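# Put ball in high post cup, reseat frame

## Task

Get the ball into the cup on top of the high post and return the frame to its proper spot resting on its supports; both must stay there on their own, not because a robot is holding them, and at the end every gripper must have released and the arms must have backed away.

## Robot and tools

Setup: three identical i2rt Big YAM arms, named arm1, arm2 and arm3, share one workspace. Each has six joints, a two-finger gripper and a wrist camera. Two fixed room cameras, cam_high and cam_low, watch the scene. The hand reaches roughly 1.0 m from its joint-1 axis at full stretch. A loose object may occasionally get nudged by something outside your control.

Frames: everything lives in a single scene frame whose origin is on the floor, with +z up. The hand point is midway between the fingertips; the hand's z axis runs along the fingers, and the fingers open and close along its y axis. Each arm's foot has its own real pose, which is never printed. Joint commands, however, are not poses in this frame: they are joint-space targets.

execute_actions: the argument actions is a list holding exactly one action, or nothing at all. An empty list moves nothing and just returns state and pictures. An action is an object keyed by robot name (arm1, arm2, arm3); each named robot gets a joints object. Inside joints you give absolute targets, in radians, for any of joint1_rad to joint6_rad, and the finger gap gripper_m in metres. These are places to go to, not offsets. Robots and joints you omit keep whatever target they had and may still be pushing. All motions in the action begin together but finish independently; joints move at different speeds, so the hand can sweep a wide arc between postures. One action runs at most 15 s. An unknown key or a value outside its range makes the whole call refused, and nothing moves. The optional cameras argument lists which images to return: arm1_cam_wrist, arm2_cam_wrist, arm3_cam_wrist, cam_high, cam_low, or all; omitted, null or ["all"] gives every camera, [] gives none. The pictures line names the images in order; they are taken when the call ends.

Joint ranges (with the tolerance counted as arrived): joint1_rad -2.879 to 2.879 (±0.045), rotates the whole arm about its foot, positive is counter-clockwise seen from above, 0 means the arm extends the way its foot faces. joint2_rad 0 to 3.141 (±0.14), shoulder: 0 has the upper arm pointing back and about level, increasing lifts it up and then forward. joint3_rad 0 to 3.019 (±0.09), elbow: 0 is fully folded, increasing opens it. joint4_rad -1.692 to 1.57 (±0.055), hand pitch, positive tilts the fingers up. joint5_rad -1.57 to 1.57 (±0.03), sideways hand swing, positive toward the arm's right. joint6_rad -2.094 to 2.094 (±0.035), hand roll, positive is clockwise viewed from behind the hand. gripper_m 0 to 0.093 (±0.003), fingertip separation; grip force tops out near 50 to 62 N per pad, lower on some grippers. With joints 1 and 6 at 0 and the hand level and forward, the wrist camera sits above the hand looking at the fingertips.

Reading results: joint_status tells how each commanded motion ended. off_target means it stopped short and may still push. contact_stop or time_out means it gave up its target and holds its resting spot, except that a timed-out joint may keep a target (at most 0.375, 0.375, 0.113, 0.225, 0.075, 0.3 rad away for joints 1 to 6) and keep pushing; on_its_own lists such things that your call did not order, and its held at value is the target held, not the actual position. To relieve a push, command the joint to its reported position. A tiny change from the current position may produce no motion. The line joint command not followed (usually with a cause line) means a collision check blocked that arm's joint targets; its gripper target still runs, blocked joints show not_followed, and the arm may retry them on later actions until given passable targets. Calls without an action never show this line. Loaded joints sag. A result reporting a stop cancels any later execute_actions, wait and finished_scene calls in that same reply.

wait: seconds from 0 to 10; commands nothing, the scene keeps running, returns the same as an empty action.

zoom_image: camera is one of the five names; region is [x0, y0, x1, y1] in pixels of that camera's latest full 896x504 image, origin top-left, no larger than 504 by 504.

finished_scene: pass scene, the integer number of the current scene. It is final; the goal must hold afterward. Its result says whether you succeeded and gives the next task. If resuming, first send an empty actions list to learn the scene number and task.

Cameras: calibration (intrinsics K, distortion, T_world_to_cam, pos_world) was supplied per camera but each scene's cameras may be off by up to about 2.3 degrees and 9 mm; wrist camera poses derive from reported joints and can be worse.

Hazards: never knock anything off the work area or to the floor. Two robots pressing hard on each other fails and ends the run; a hard hit may too, and nothing in the state reports arm-to-arm contact. The collision check can be late and ignores fingers, gripper housings and wrist cameras. Arms never wait for one another. A Big YAM keeps pushing on contact, possibly hard; sustained pushing or holding loads heats motors. MOTOR HOT appears from 85 °C; at 100 °C an OVER-TEMPERATURE FAULT makes that arm and its gripper go limp and drop until cooled, with limit_stop_at_motor_heat in joint_status; resend targets afterward. While you think, robots hold the last command. Avoid drops, slips, slams and hard pushes, and keep robot motion time short.

Each tool is called in YAML: its name, and indented under it one key for each argument.

## Session

execute_actions:
  actions: []

Scene clock: 0.00 s.
Motor temperatures (°C, as the motors report them): arm1=[24 23 23 22 23 24] | arm2=[25 24 21 23 25 24] | arm3=[23 21 23 24 21 23]
arm1.joint_positions: joint1_rad=+0.211 joint2_rad=+0.616 joint3_rad=+1.456 joint4_rad=-1.225 joint5_rad=+0.156 joint6_rad=-0.412 gripper_m=+0.094
arm1.joint_status: not commanded
arm1.hand: x=+1.2231 y=-0.0271 z=+1.3886 quat_wxyz=(+0.123, -0.797, -0.214, +0.552) (m; scene frame)
arm2.joint_positions: joint1_rad=-0.195 joint2_rad=+0.481 joint3_rad=+1.315 joint4_rad=-1.338 joint5_rad=-0.062 joint6_rad=+0.373 gripper_m=+0.094
arm2.joint_status: not commanded
arm2.hand: x=-0.6472 y=+1.0886 z=+1.3299 quat_wxyz=(-0.479, -0.596, -0.618, +0.183) (m; scene frame)
arm3.joint_positions: joint1_rad=-0.386 joint2_rad=+0.440 joint3_rad=+1.446 joint4_rad=-1.401 joint5_rad=-0.135 joint6_rad=+0.007 gripper_m=+0.095
arm3.joint_status: not commanded
arm3.hand: x=-0.6314 y=-1.1513 z=+1.3589 quat_wxyz=(-0.497, +0.318, -0.768, -0.249) (m; scene frame)
pictures: arm1_cam_wrist, arm2_cam_wrist, arm3_cam_wrist, cam_high, cam_low
Images, in order (width x height): arm1_cam_wrist 896x504, arm2_cam_wrist 896x504, arm3_cam_wrist 896x504, cam_high 896x504, cam_low 896x504.

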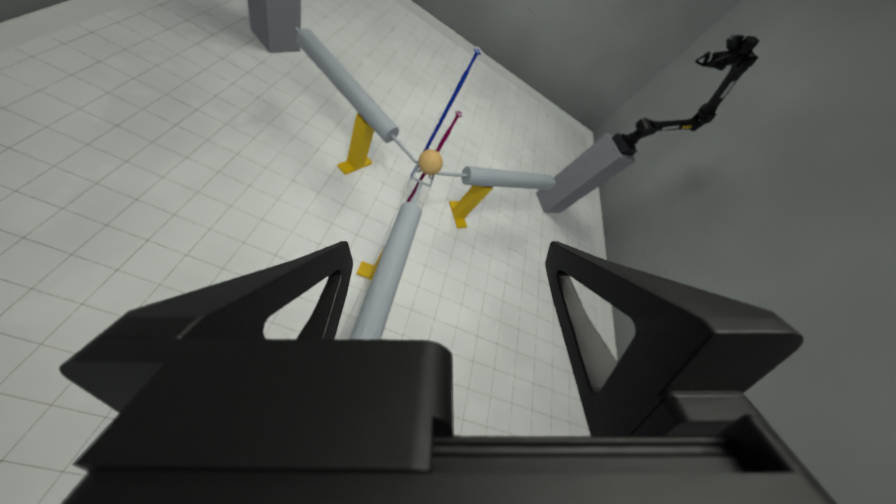

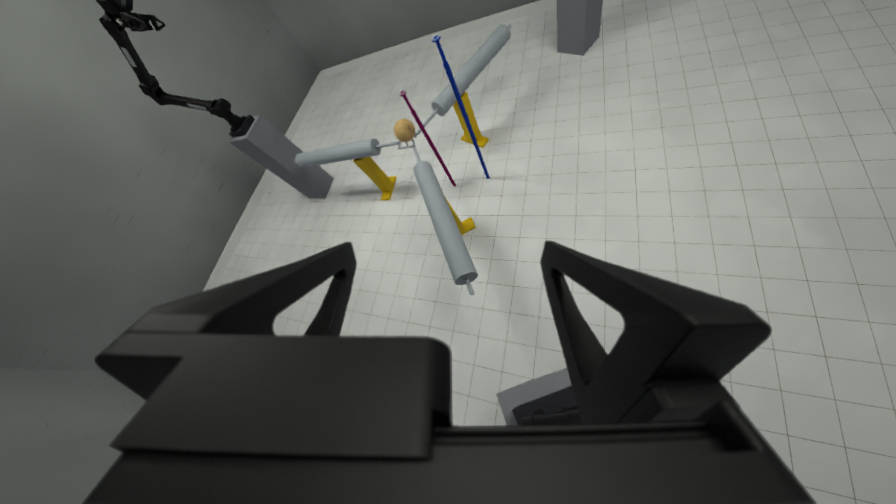

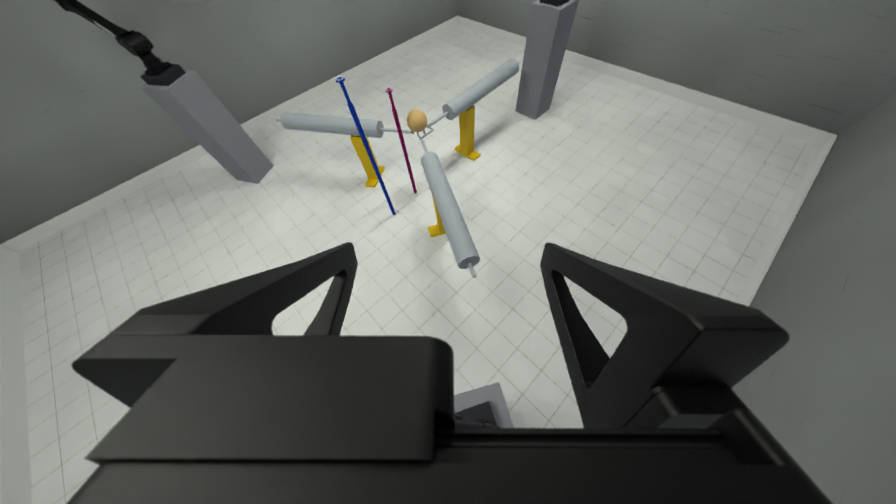

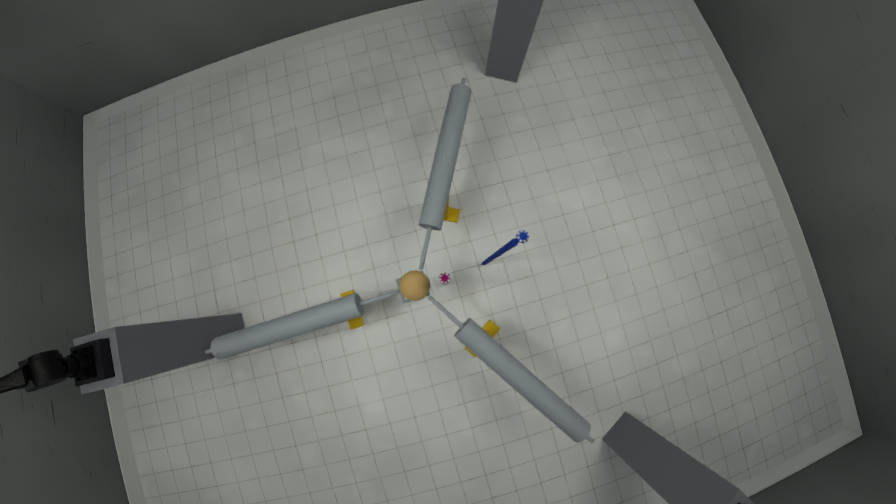

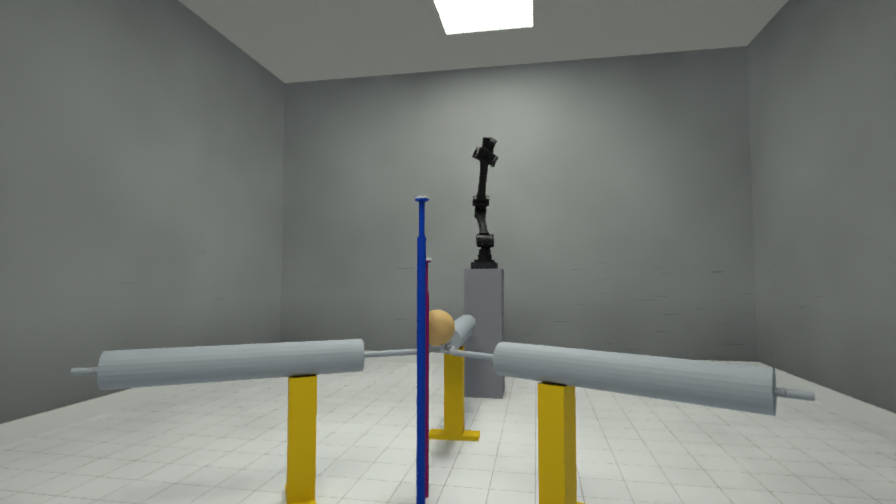

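zoom_image:
  camera: "cam_high"
  region: [330, 190, 550, 370]

zoom_image:
  camera: "cam_low"
  region: [340, 170, 560, 400]

zoom_image:
  camera: "arm3_cam_wrist"
  region: [320, 60, 490, 180]

zoom_image:
  camera: "arm1_cam_wrist"
  region: [370, 100, 500, 220]

Region (330, 190, 550, 370) of cam_high's 896x504 image, scaled by 2.291, with more detail than that image has; it fills the top 412 rows of this view, and the rest is white.

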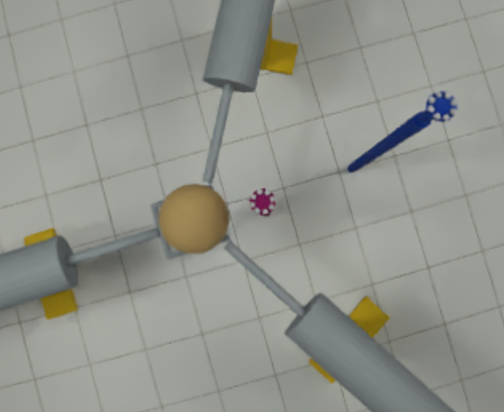

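Region (340, 170, 560, 400) of cam_low's 896x504 image, scaled by 2.191, with more detail than that image has; it fills the left 482 columns of this view, and the rest is white.

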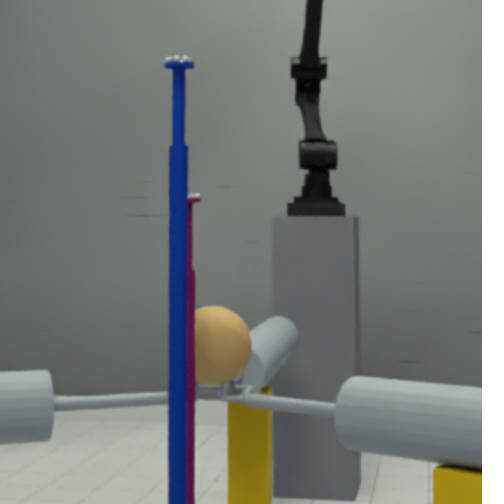

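Region (320, 60, 490, 180) of arm3_cam_wrist's 896x504 image, scaled by 2.965, with more detail than that image has; it fills the top 356 rows of this view, and the rest is white.

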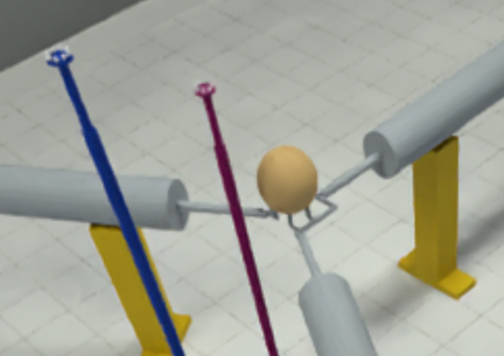

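Region (370, 100, 500, 220) of arm1_cam_wrist's 896x504 image, scaled by 3.877, with more detail than that image has; it fills the top 465 rows of this view, and the rest is white.

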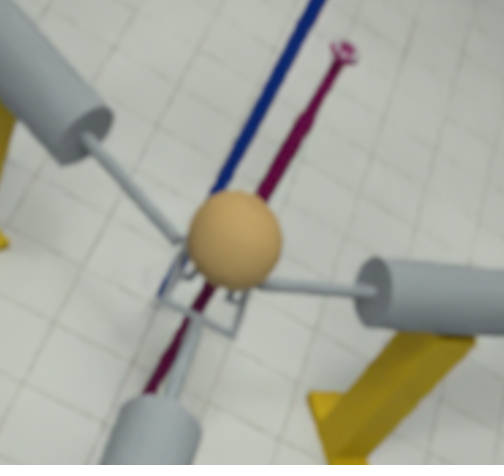

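execute_actions:
  actions:
    - {"arm1":{"joints":{"joint1_rad":0,"joint2_rad":1.2,"joint3_rad":1.0,"joint4_rad":-1.1,"joint5_rad":0,"joint6_rad":0}},"arm2":{"joints":{"joint1_rad":0,"joint2_rad":1.57,"joint3_rad":1.2,"joint4_rad":-0.9,"joint5_rad":0,"joint6_rad":0}},"arm3":{"joints":{"joint1_rad":0,"joint2_rad":1.57,"joint3_rad":1.57,"joint4_rad":-1.4,"joint5_rad":0,"joint6_rad":0}}}
  cameras: []

execute_actions:
  actions:
    - {"arm1":{"joints":{"joint2_rad":1.6}},"arm2":{"joints":{"joint4_rad":-0.4}},"arm3":{"joints":{"joint3_rad":1.17}}}
  cameras: []

execute_actions:
  actions:
    - {"arm1":{"joints":{"joint1_rad":-0.3,"joint4_rad":-0.7}},"arm2":{"joints":{"joint1_rad":0.3}},"arm3":{"joints":{"joint1_rad":-0.3}}}

Scene clock: 30.70 s.
Motor temperatures (°C, as the motors report them): arm1=[24 23 26 22 23 24] | arm2=[25 24 24 23 25 24] | arm3=[23 21 26 24 21 23]
arm1.joint_positions: joint1_rad=+0.006 joint2_rad=+1.204 joint3_rad=+0.975 joint4_rad=-1.110 joint5_rad=+0.003 joint6_rad=-0.014 gripper_m=+0.094
arm1.joint_status: all done
arm1.hand: x=+1.0742 y=-0.0041 z=+0.9748 quat_wxyz=(+0.005, -0.993, -0.012, +0.121) (m; scene frame)
arm2.joint_positions: joint1_rad=-0.012 joint2_rad=+1.574 joint3_rad=+1.205 joint4_rad=-0.919 joint5_rad=-0.001 joint6_rad=+0.011 gripper_m=+0.094
arm2.joint_status: all done
arm2.hand: x=-0.4542 y=+0.8181 z=+0.9374 quat_wxyz=(-0.126, -0.486, -0.862, +0.072) (m; scene frame)
arm3.joint_positions: joint1_rad=-0.011 joint2_rad=+1.560 joint3_rad=+1.562 joint4_rad=-1.401 joint5_rad=-0.003 joint6_rad=+0.007 gripper_m=+0.095
arm3.joint_status: all done
arm3.hand: x=-0.4843 y=-0.8068 z=+1.0460 quat_wxyz=(-0.071, +0.510, -0.856, -0.049) (m; scene frame)
pictures: none
No camera images: the call's "cameras" was empty. Leave "cameras" out to get every camera's image.

Scene clock: 31.90 s.
Motor temperatures (°C, as the motors report them): arm1=[24 23 26 22 23 24] | arm2=[25 25 24 23 25 24] | arm3=[23 21 26 24 21 23]
arm1.joint_positions: joint1_rad=+0.006 joint2_rad=+1.615 joint3_rad=+0.975 joint4_rad=-1.110 joint5_rad=+0.003 joint6_rad=-0.013 gripper_m=+0.094
arm1.joint_status: all done
arm1.hand: x=+1.0816 y=-0.0030 z=+0.8283 quat_wxyz=(+0.005, -0.996, -0.011, -0.085) (m; scene frame)
arm2.joint_positions: joint1_rad=-0.012 joint2_rad=+1.574 joint3_rad=+1.205 joint4_rad=-0.426 joint5_rad=-0.001 joint6_rad=+0.011 gripper_m=+0.094
arm2.joint_status: all done
arm2.hand: x=-0.3998 y=+0.7306 z=+0.9988 quat_wxyz=(-0.334, -0.453, -0.805, +0.186) (m; scene frame)
arm3.joint_positions: joint1_rad=-0.011 joint2_rad=+1.560 joint3_rad=+1.173 joint4_rad=-1.401 joint5_rad=-0.003 joint6_rad=+0.007 gripper_m=+0.095
arm3.joint_status: all done
arm3.hand: x=-0.5429 y=-0.9149 z=+0.9032 quat_wxyz=(+0.095, +0.510, -0.854, +0.051) (m; scene frame)
pictures: none
No camera images: the call's "cameras" was empty. Leave "cameras" out to get every camera's image.

Scene clock: 33.07 s.
Motor temperatures (°C, as the motors report them): arm1=[24 23 26 22 23 24] | arm2=[25 25 24 23 25 24] | arm3=[23 22 26 24 21 23]
arm1.joint_positions: joint1_rad=-0.309 joint2_rad=+1.615 joint3_rad=+0.975 joint4_rad=-0.720 joint5_rad=+0.000 joint6_rad=-0.012 gripper_m=+0.094
arm1.joint_status: all done
arm1.hand: x=+1.0078 y=+0.1396 z=+0.8314 quat_wxyz=(+0.019, -0.983, +0.145, +0.109) (m; scene frame)
arm2.joint_positions: joint1_rad=+0.314 joint2_rad=+1.574 joint3_rad=+1.205 joint4_rad=-0.426 joint5_rad=-0.002 joint6_rad=+0.009 gripper_m=+0.094
arm2.joint_status: all done
arm2.hand: x=-0.2479 y=+0.8628 z=+0.9975 quat_wxyz=(-0.358, -0.315, -0.869, +0.130) (m; scene frame)
arm3.joint_positions: joint1_rad=-0.312 joint2_rad=+1.560 joint3_rad=+1.173 joint4_rad=-1.401 joint5_rad=+0.000 joint6_rad=+0.007 gripper_m=+0.095
arm3.joint_status: all done
arm3.hand: x=-0.4495 y=-0.9844 z=+0.9023 quat_wxyz=(+0.102, +0.376, -0.920, +0.038) (m; scene frame)
pictures: arm1_cam_wrist, arm2_cam_wrist, arm3_cam_wrist, cam_high, cam_low
camera_calibration (this result's frames):
arm1_cam_wrist: T_world_to_cam=[[0.291629, 0.956528, 0.00240547, -0.427565], [0.88027, -0.269361, 0.3906, -1.16581], [0.374268, -0.111793, -0.920557, 0.525548], [0, 0, 0, 1]] pos_world=[0.954222, 0.153706, 0.940191]
arm2_cam_wrist: T_world_to_cam=[[-0.649223, -0.760597, -0.00150796, 0.494622], [-0.75203, 0.642205, -0.1484, -0.590591], [0.113841, -0.0952107, -0.988926, 1.22136], [0, 0, 0, 1]] pos_world=[-0.262063, 0.871775, 1.12094]
arm3_cam_wrist: T_world_to_cam=[[0.702219, -0.711959, -0.00173954, -0.384352], [-0.469975, -0.465378, 0.750031, -1.3429], [-0.534801, -0.525868, -0.661401, -0.0371057], [0, 0, 0, 1]] pos_world=[-0.381073, -0.91811, 0.982003]
Images, in order (width x height): arm1_cam_wrist 896x504, arm2_cam_wrist 896x504, arm3_cam_wrist 896x504, cam_high 896x504, cam_low 896x504.

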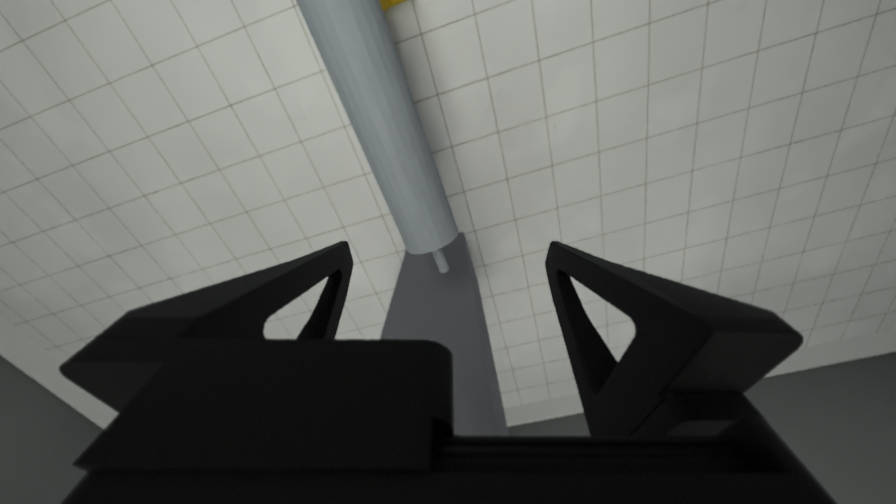

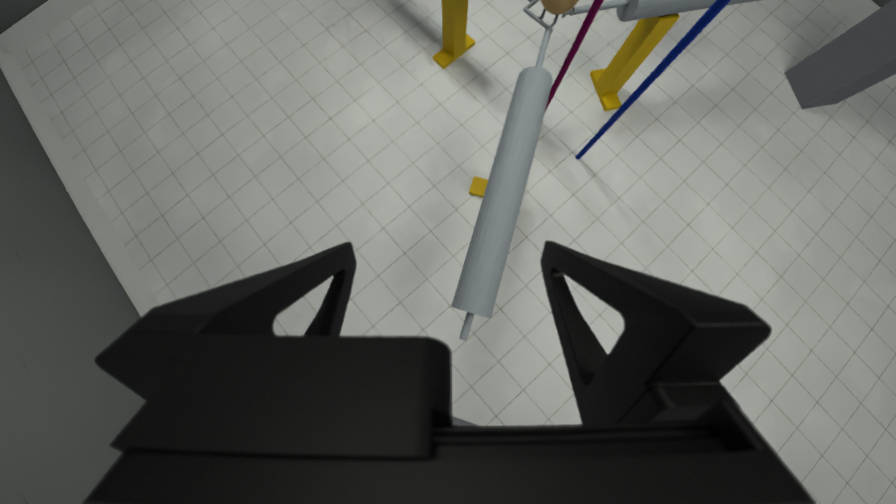

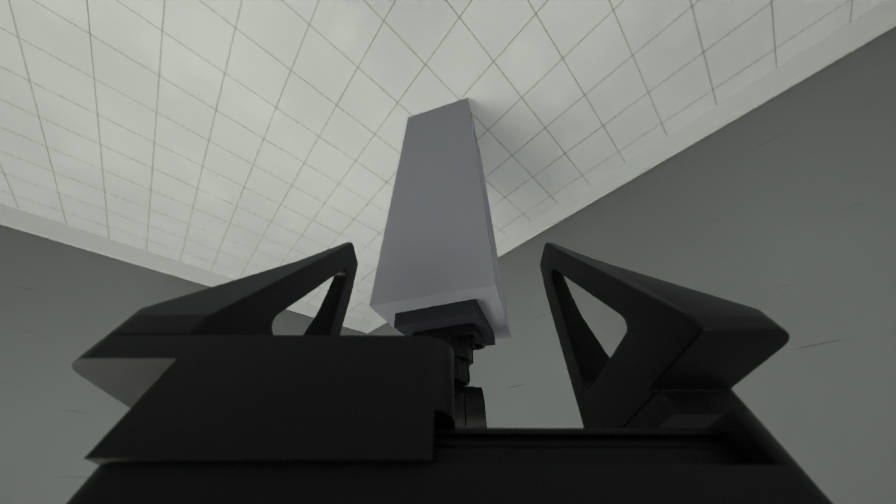

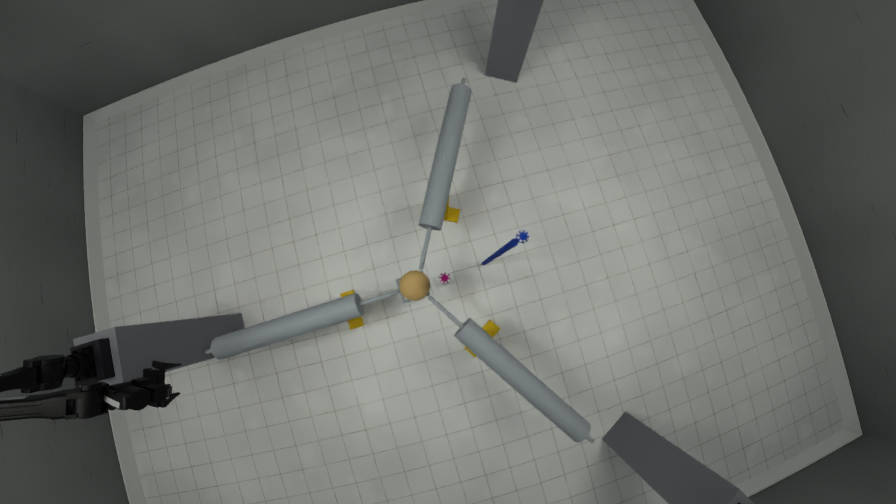

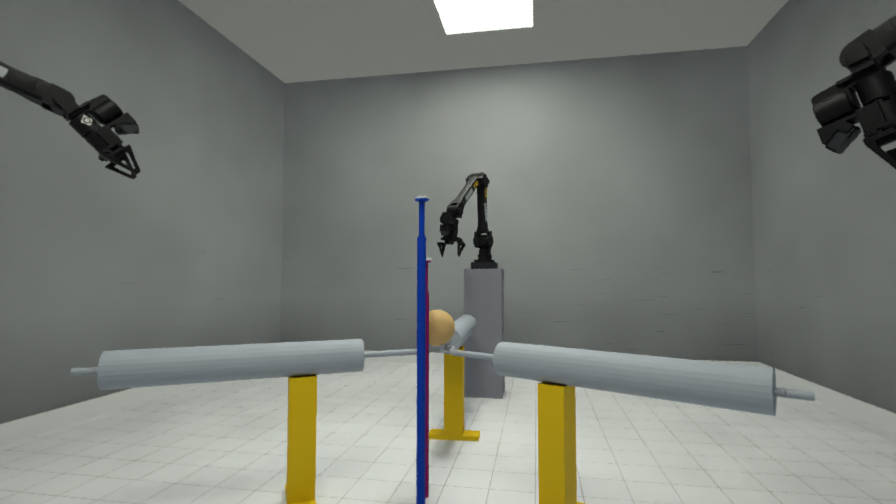

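execute_actions:
  actions:
    - {"arm1":{"joints":{"joint1_rad":-0.3,"joint2_rad":2.128,"joint3_rad":0.575,"joint4_rad":0,"joint6_rad":-0.33}},"arm2":{"joints":{"joint1_rad":0.231,"joint2_rad":2.319,"joint3_rad":1.237,"joint4_rad":-0.489,"joint6_rad":0.23}},"arm3":{"joints":{"joint1_rad":-0.35,"joint2_rad":2.413,"joint3_rad":1.583,"joint4_rad":-0.741,"joint6_rad":-0.35}}}

Scene clock: 60.10 s.
Motor temperatures (°C, as the motors report them): arm1=[24 24 27 22 23 24] | arm2=[25 26 25 23 25 24] | arm3=[23 22 26 24 21 23]
arm1.joint_positions: joint1_rad=-0.309 joint2_rad=+2.141 joint3_rad=+0.575 joint4_rad=-0.016 joint5_rad=+0.000 joint6_rad=-0.317 gripper_m=+0.094
arm1.joint_status: all done
arm1.hand: x=+1.1785 y=+0.0867 z=+0.5769 quat_wxyz=(+0.002, -1.000, -0.006, +0.000) (m; scene frame)
arm2.joint_positions: joint1_rad=+0.231 joint2_rad=+2.321 joint3_rad=+1.216 joint4_rad=-0.477 joint5_rad=+0.000 joint6_rad=+0.219 gripper_m=+0.094
arm2.joint_status: all done
arm2.hand: x=-0.3690 y=+0.9042 z=+0.5758 quat_wxyz=(+0.003, -0.477, -0.879, +0.003) (m; scene frame)
arm3.joint_positions: joint1_rad=-0.340 joint2_rad=+2.428 joint3_rad=+1.567 joint4_rad=-0.752 joint5_rad=+0.000 joint6_rad=-0.337 gripper_m=+0.095
arm3.joint_status: all done
arm3.hand: x=-0.2951 y=-0.8507 z=+0.5677 quat_wxyz=(+0.022, +0.519, -0.855, +0.001) (m; scene frame)
pictures: arm1_cam_wrist, arm2_cam_wrist, arm3_cam_wrist, cam_high, cam_low
camera_calibration (this result's frames):
arm1_cam_wrist: T_world_to_cam=[[-0.00847361, 0.999964, 0.000546924, -0.0751586], [0.811552, 0.00655748, 0.584243, -1.28551], [0.584218, 0.00539451, -0.811579, -0.0990286], [0, 0, 0, 1]] pos_world=[1.10048, 0.0841198, 0.670722]
arm2_cam_wrist: T_world_to_cam=[[-0.842846, -0.537984, 0.0135705, 0.165419], [-0.426249, 0.682762, 0.593421, -1.1145], [-0.328516, 0.494378, -0.804778, 0.0196957], [0, 0, 0, 1]] pos_world=[-0.329163, 0.840197, 0.674976]
arm3_cam_wrist: T_world_to_cam=[[0.887957, -0.459626, -0.0166161, -0.120235], [-0.351379, -0.701257, 0.620299, -1.04915], [-0.296758, -0.544961, -0.784189, 0.0181594], [0, 0, 0, 1]] pos_world=[-0.256496, -0.781091, 0.663029]
Images, in order (width x height): arm1_cam_wrist 896x504, arm2_cam_wrist 896x504, arm3_cam_wrist 896x504, cam_high 896x504, cam_low 896x504.

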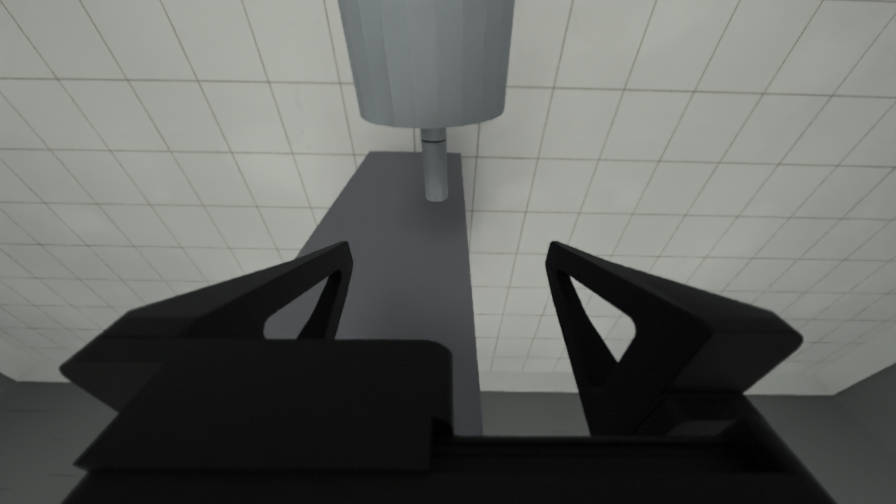

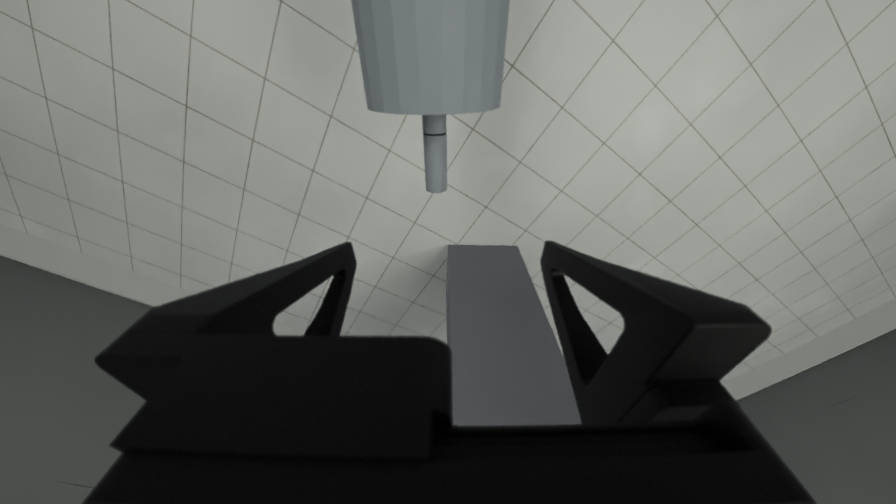

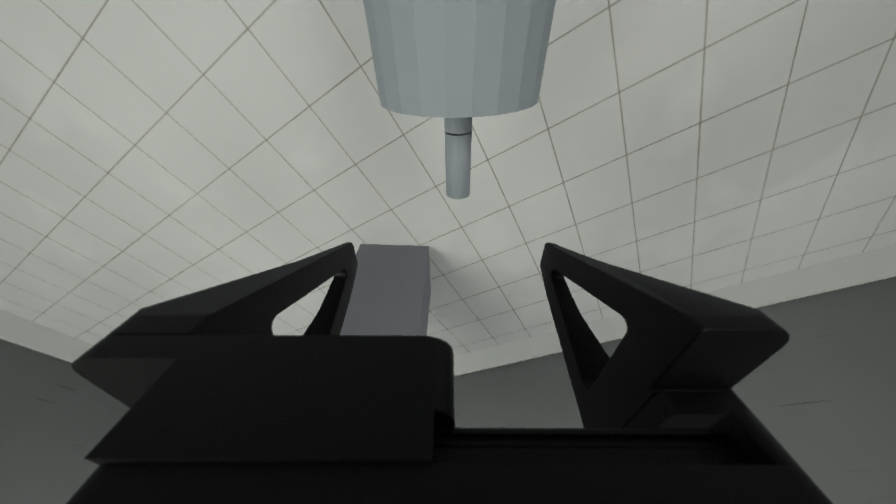

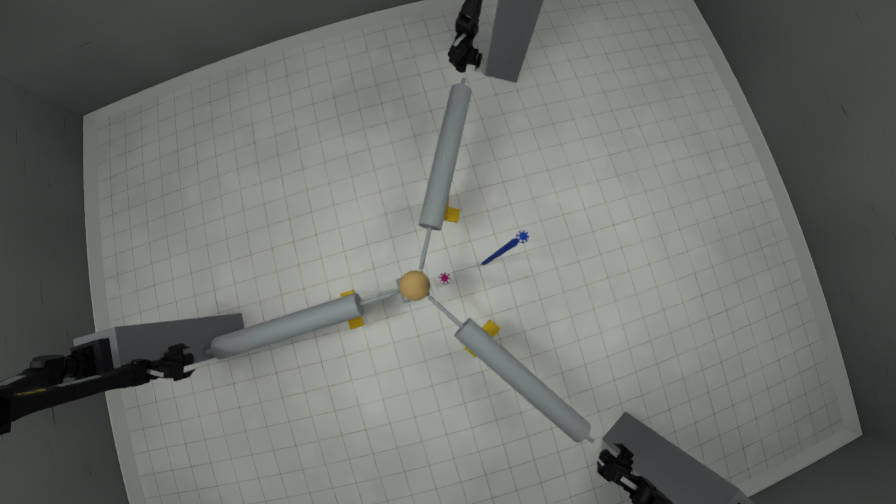

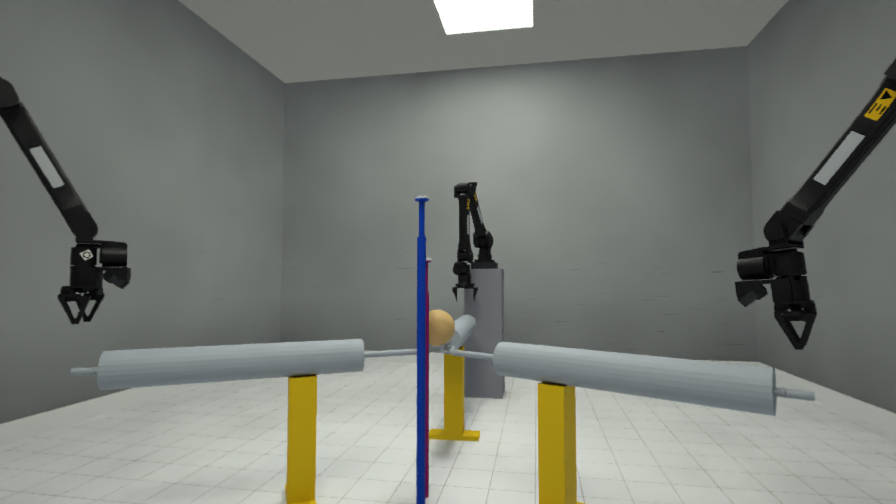

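execute_actions:
  actions:
    - {"arm1":{"joints":{"joint1_rad":-0.255,"joint2_rad":2.583,"joint3_rad":0.775,"joint4_rad":0.28,"joint6_rad":-0.29}},"arm2":{"joints":{"joint1_rad":0.236,"joint2_rad":2.645,"joint3_rad":1.414,"joint4_rad":-0.30}},"arm3":{"joints":{"joint1_rad":-0.358,"joint2_rad":2.665,"joint3_rad":1.69,"joint4_rad":-0.553}}}

Scene clock: 70.73 s.
Motor temperatures (°C, as the motors report them): arm1=[24 24 25 22 23 24] | arm2=[25 26 25 23 25 24] | arm3=[23 24 26 24 21 23]
arm1.joint_positions: joint1_rad=-0.257 joint2_rad=+2.443 joint3_rad=+0.782 joint4_rad=+0.294 joint5_rad=-0.043 joint6_rad=-0.264 gripper_m=+0.094
arm1.joint_status: all done
arm1.hand: x=+1.0859 y=+0.0880 z=+0.4940 quat_wxyz=(+0.009, -0.994, -0.008, +0.109) (m; scene frame)
arm2.joint_positions: joint1_rad=+0.230 joint2_rad=+2.615 joint3_rad=+1.422 joint4_rad=-0.296 joint5_rad=+0.006 joint6_rad=+0.220 gripper_m=+0.094
arm2.joint_status: all done
arm2.hand: x=-0.3375 y=+0.8702 z=+0.4640 quat_wxyz=(-0.041, -0.477, -0.878, +0.018) (m; scene frame)
arm3.joint_positions: joint1_rad=-0.341 joint2_rad=+2.631 joint3_rad=+1.687 joint4_rad=-0.560 joint5_rad=-0.006 joint6_rad=-0.349 gripper_m=+0.095
arm3.joint_status: all done
arm3.hand: x=-0.2706 y=-0.8265 z=+0.4776 quat_wxyz=(-0.030, +0.523, -0.852, -0.013) (m; scene frame)
pictures: arm1_cam_wrist, arm2_cam_wrist, arm3_cam_wrist, cam_high, cam_low
camera_calibration (this result's frames):
arm1_cam_wrist: T_world_to_cam=[[-0.0118476, 0.999814, 0.0152059, -0.0807414], [0.919057, 0.00489696, 0.394095, -1.18464], [0.393947, 0.0186441, -0.918944, 0.146241], [0, 0, 0, 1]] pos_world=[1.03018, 0.083801, 0.602475]
arm2_cam_wrist: T_world_to_cam=[[-0.844033, -0.53629, -0.00144255, 0.180283], [-0.459487, 0.721765, 0.517616, -1.02143], [-0.276551, 0.437547, -0.855612, 0.04742], [0, 0, 0, 1]] pos_world=[-0.304054, 0.813166, 0.56954]
arm3_cam_wrist: T_world_to_cam=[[0.892709, -0.450373, 0.0153383, -0.138719], [-0.387743, -0.750332, 0.535404, -0.977497], [-0.229622, -0.483907, -0.844457, 0.065365], [0, 0, 0, 1]] pos_world=[-0.240172, -0.764292, 0.580681]
Images, in order (width x height): arm1_cam_wrist 896x504, arm2_cam_wrist 896x504, arm3_cam_wrist 896x504, cam_high 896x504, cam_low 896x504.

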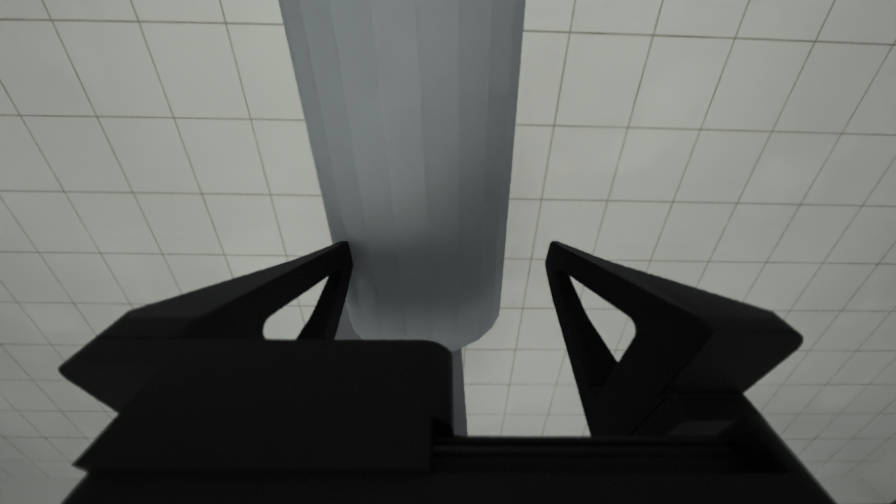

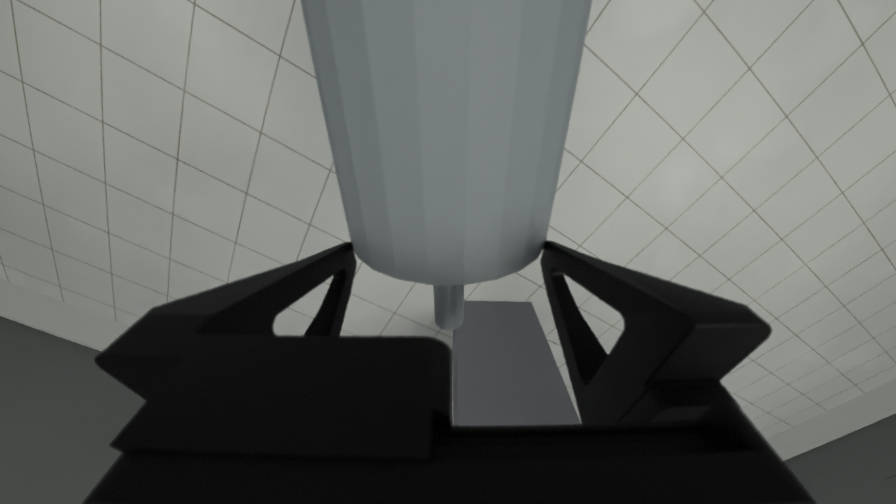

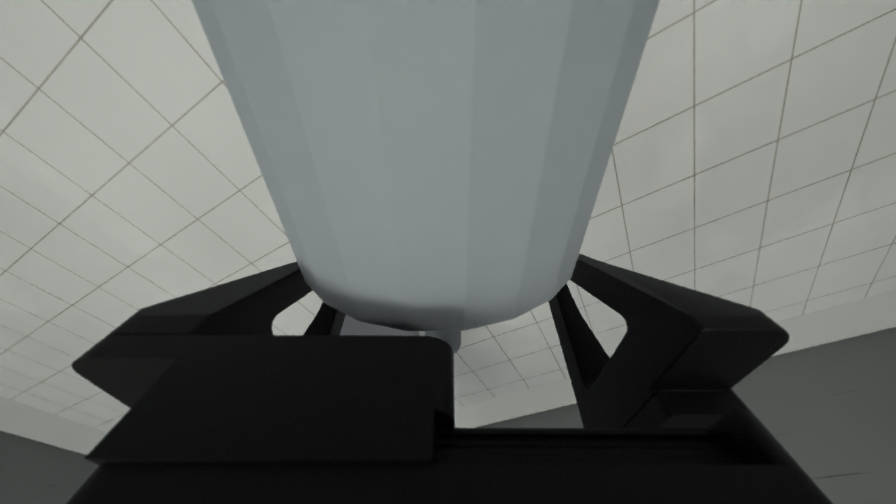

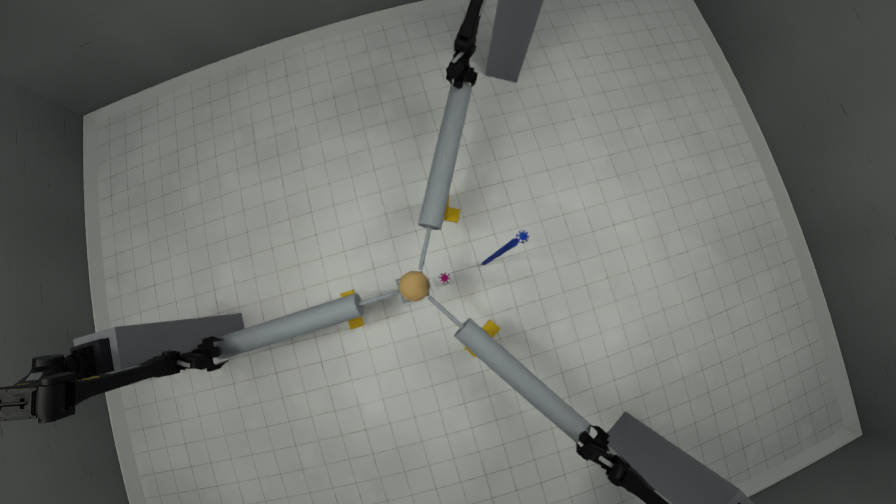

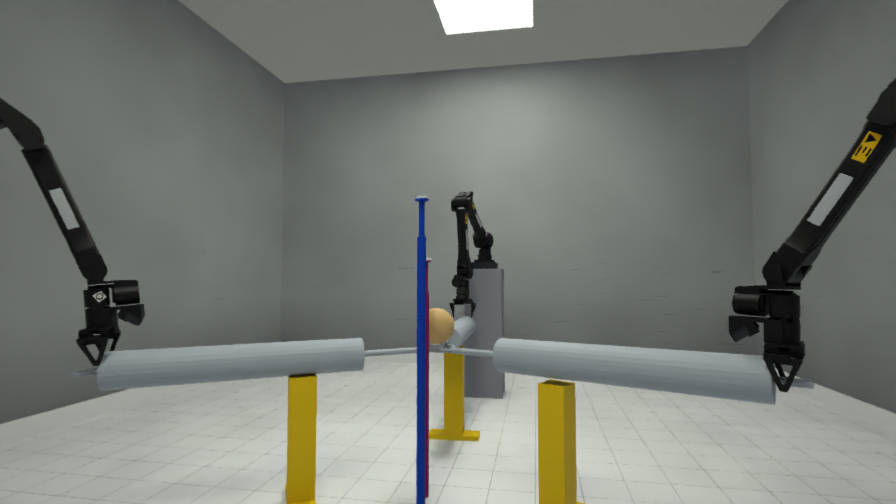

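execute_actions:
  actions:
    - {"arm1":{"joints":{"joint2_rad":2.33}},"arm2":{"joints":{"joint2_rad":2.53}},"arm3":{"joints":{"joint2_rad":2.665,"joint3_rad":1.67,"joint4_rad":-0.59}}}
  cameras: []

execute_actions:
  actions:
    - {"arm1":{"joints":{"joint3_rad":0.635,"joint4_rad":0.10,"joint5_rad":0}},"arm2":{"joints":{"joint2_rad":2.47,"joint3_rad":1.30,"joint4_rad":-0.42}}}

Scene clock: 76.13 s.
Motor temperatures (°C, as the motors report them): arm1=[24 24 25 22 24 24] | arm2=[25 26 24 23 25 24] | arm3=[23 24 26 24 21 23]
arm1.joint_positions: joint1_rad=-0.252 joint2_rad=+2.334 joint3_rad=+0.772 joint4_rad=+0.292 joint5_rad=-0.003 joint6_rad=-0.276 gripper_m=+0.094
arm1.joint_status: all done
arm1.hand: x=+1.0510 y=+0.1020 z=+0.5340 quat_wxyz=(+0.041, -0.988, -0.014, +0.150) (m; scene frame)
arm2.joint_positions: joint1_rad=+0.230 joint2_rad=+2.511 joint3_rad=+1.414 joint4_rad=-0.296 joint5_rad=+0.002 joint6_rad=+0.221 gripper_m=+0.094
arm2.joint_status: all done
arm2.hand: x=-0.3077 y=+0.8425 z=+0.5191 quat_wxyz=(-0.087, -0.476, -0.875, +0.029) (m; scene frame)
arm3.joint_positions: joint1_rad=-0.342 joint2_rad=+2.631 joint3_rad=+1.676 joint4_rad=-0.579 joint5_rad=-0.004 joint6_rad=-0.349 gripper_m=+0.095
arm3.joint_status: all done
arm3.hand: x=-0.2773 y=-0.8345 z=+0.4749 quat_wxyz=(-0.016, +0.523, -0.852, -0.009) (m; scene frame)
pictures: none
No camera images: the call's "cameras" was empty. Leave "cameras" out to get every camera's image.

Scene clock: 77.10 s.
Motor temperatures (°C, as the motors report them): arm1=[24 24 25 22 24 24] | arm2=[25 26 24 23 25 24] | arm3=[23 24 26 24 21 23]
arm1.joint_positions: joint1_rad=-0.252 joint2_rad=+2.333 joint3_rad=+0.630 joint4_rad=+0.113 joint5_rad=-0.003 joint6_rad=-0.277 gripper_m=+0.094
arm1.joint_status: all done
arm1.hand: x=+1.1784 y=+0.0698 z=+0.5249 quat_wxyz=(-0.001, -1.000, -0.014, -0.004) (m; scene frame)
arm2.joint_positions: joint1_rad=+0.230 joint2_rad=+2.468 joint3_rad=+1.304 joint4_rad=-0.405 joint5_rad=+0.002 joint6_rad=+0.221 gripper_m=+0.094
arm2.joint_status: all done
arm2.hand: x=-0.3602 y=+0.8940 z=+0.5186 quat_wxyz=(-0.003, -0.478, -0.878, +0.005) (m; scene frame)
arm3.joint_positions: joint1_rad=-0.342 joint2_rad=+2.631 joint3_rad=+1.676 joint4_rad=-0.579 joint5_rad=-0.004 joint6_rad=-0.349 gripper_m=+0.095
arm3.joint_status: not commanded
arm3.hand: x=-0.2773 y=-0.8345 z=+0.4749 quat_wxyz=(-0.016, +0.523, -0.852, -0.009) (m; scene frame)
pictures: arm1_cam_wrist, arm2_cam_wrist, arm3_cam_wrist, cam_high, cam_low
camera_calibration (this result's frames):
arm1_cam_wrist: T_world_to_cam=[[-0.0251958, 0.999673, -0.00441873, -0.0358777], [0.806915, 0.0229464, 0.590222, -1.25377], [0.59013, 0.0113056, -0.807229, -0.150687], [0, 0, 0, 1]] pos_world=[1.09971, 0.0663391, 0.618206]
arm2_cam_wrist: T_world_to_cam=[[-0.844539, -0.535347, 0.0125565, 0.165691], [-0.428729, 0.690021, 0.583149, -1.07189], [-0.320851, 0.487108, -0.812268, -0.00524614], [0, 0, 0, 1]] pos_world=[-0.321303, 0.830887, 0.618732]
arm3_cam_wrist: T_world_to_cam=[[0.892301, -0.451387, 0.00701842, -0.133277], [-0.377754, -0.738049, 0.559094, -0.98295], [-0.247188, -0.501531, -0.829075, 0.0308056], [0, 0, 0, 1]] pos_world=[-0.244776, -0.770175, 0.576037]
Images, in order (width x height): arm1_cam_wrist 896x504, arm2_cam_wrist 896x504, arm3_cam_wrist 896x504, cam_high 896x504, cam_low 896x504.

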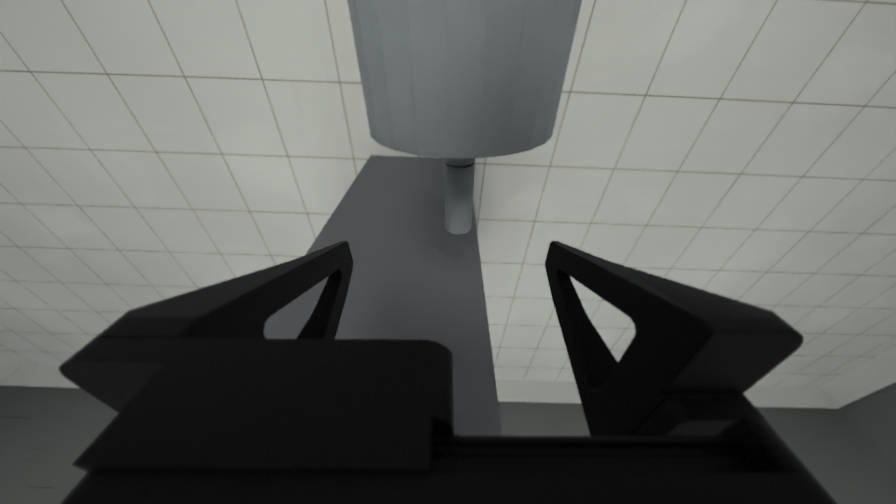

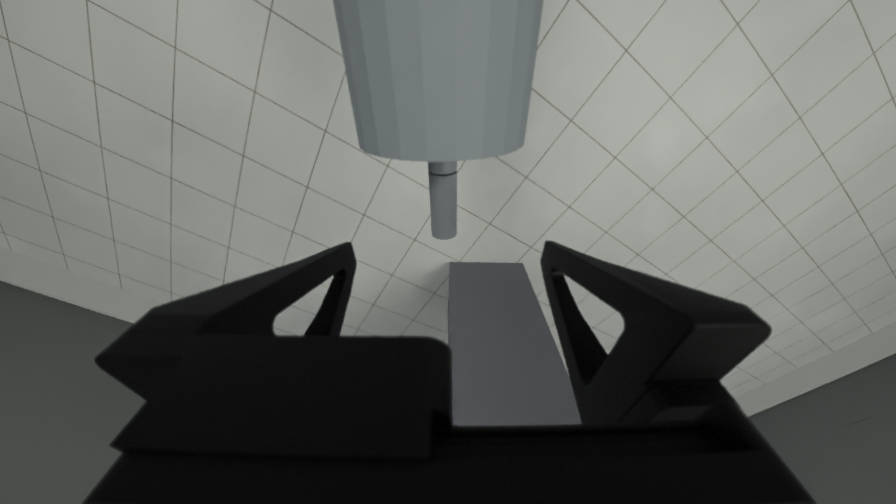

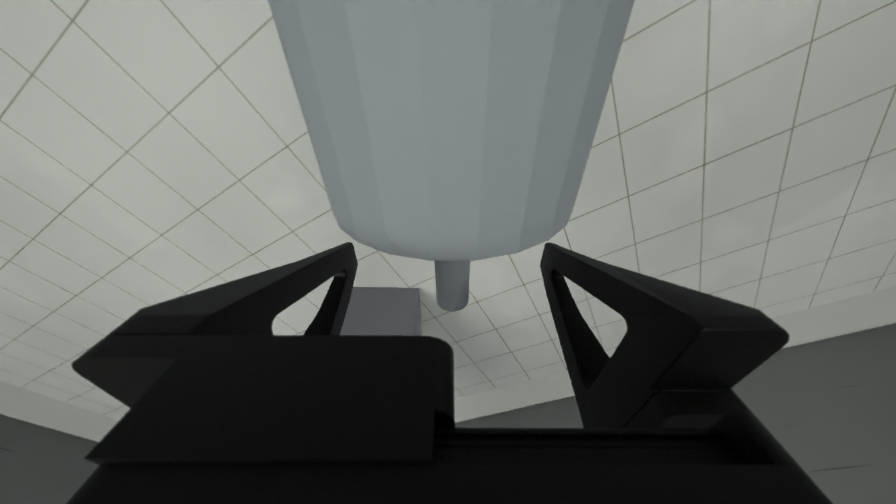

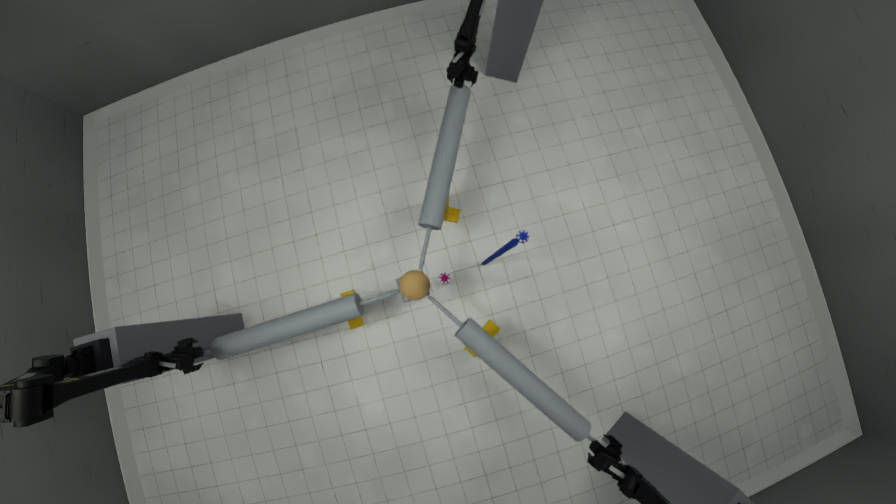

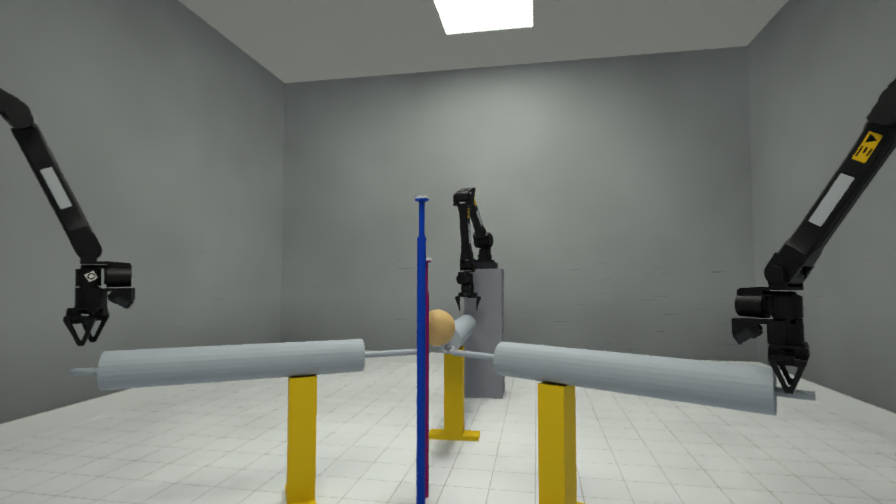

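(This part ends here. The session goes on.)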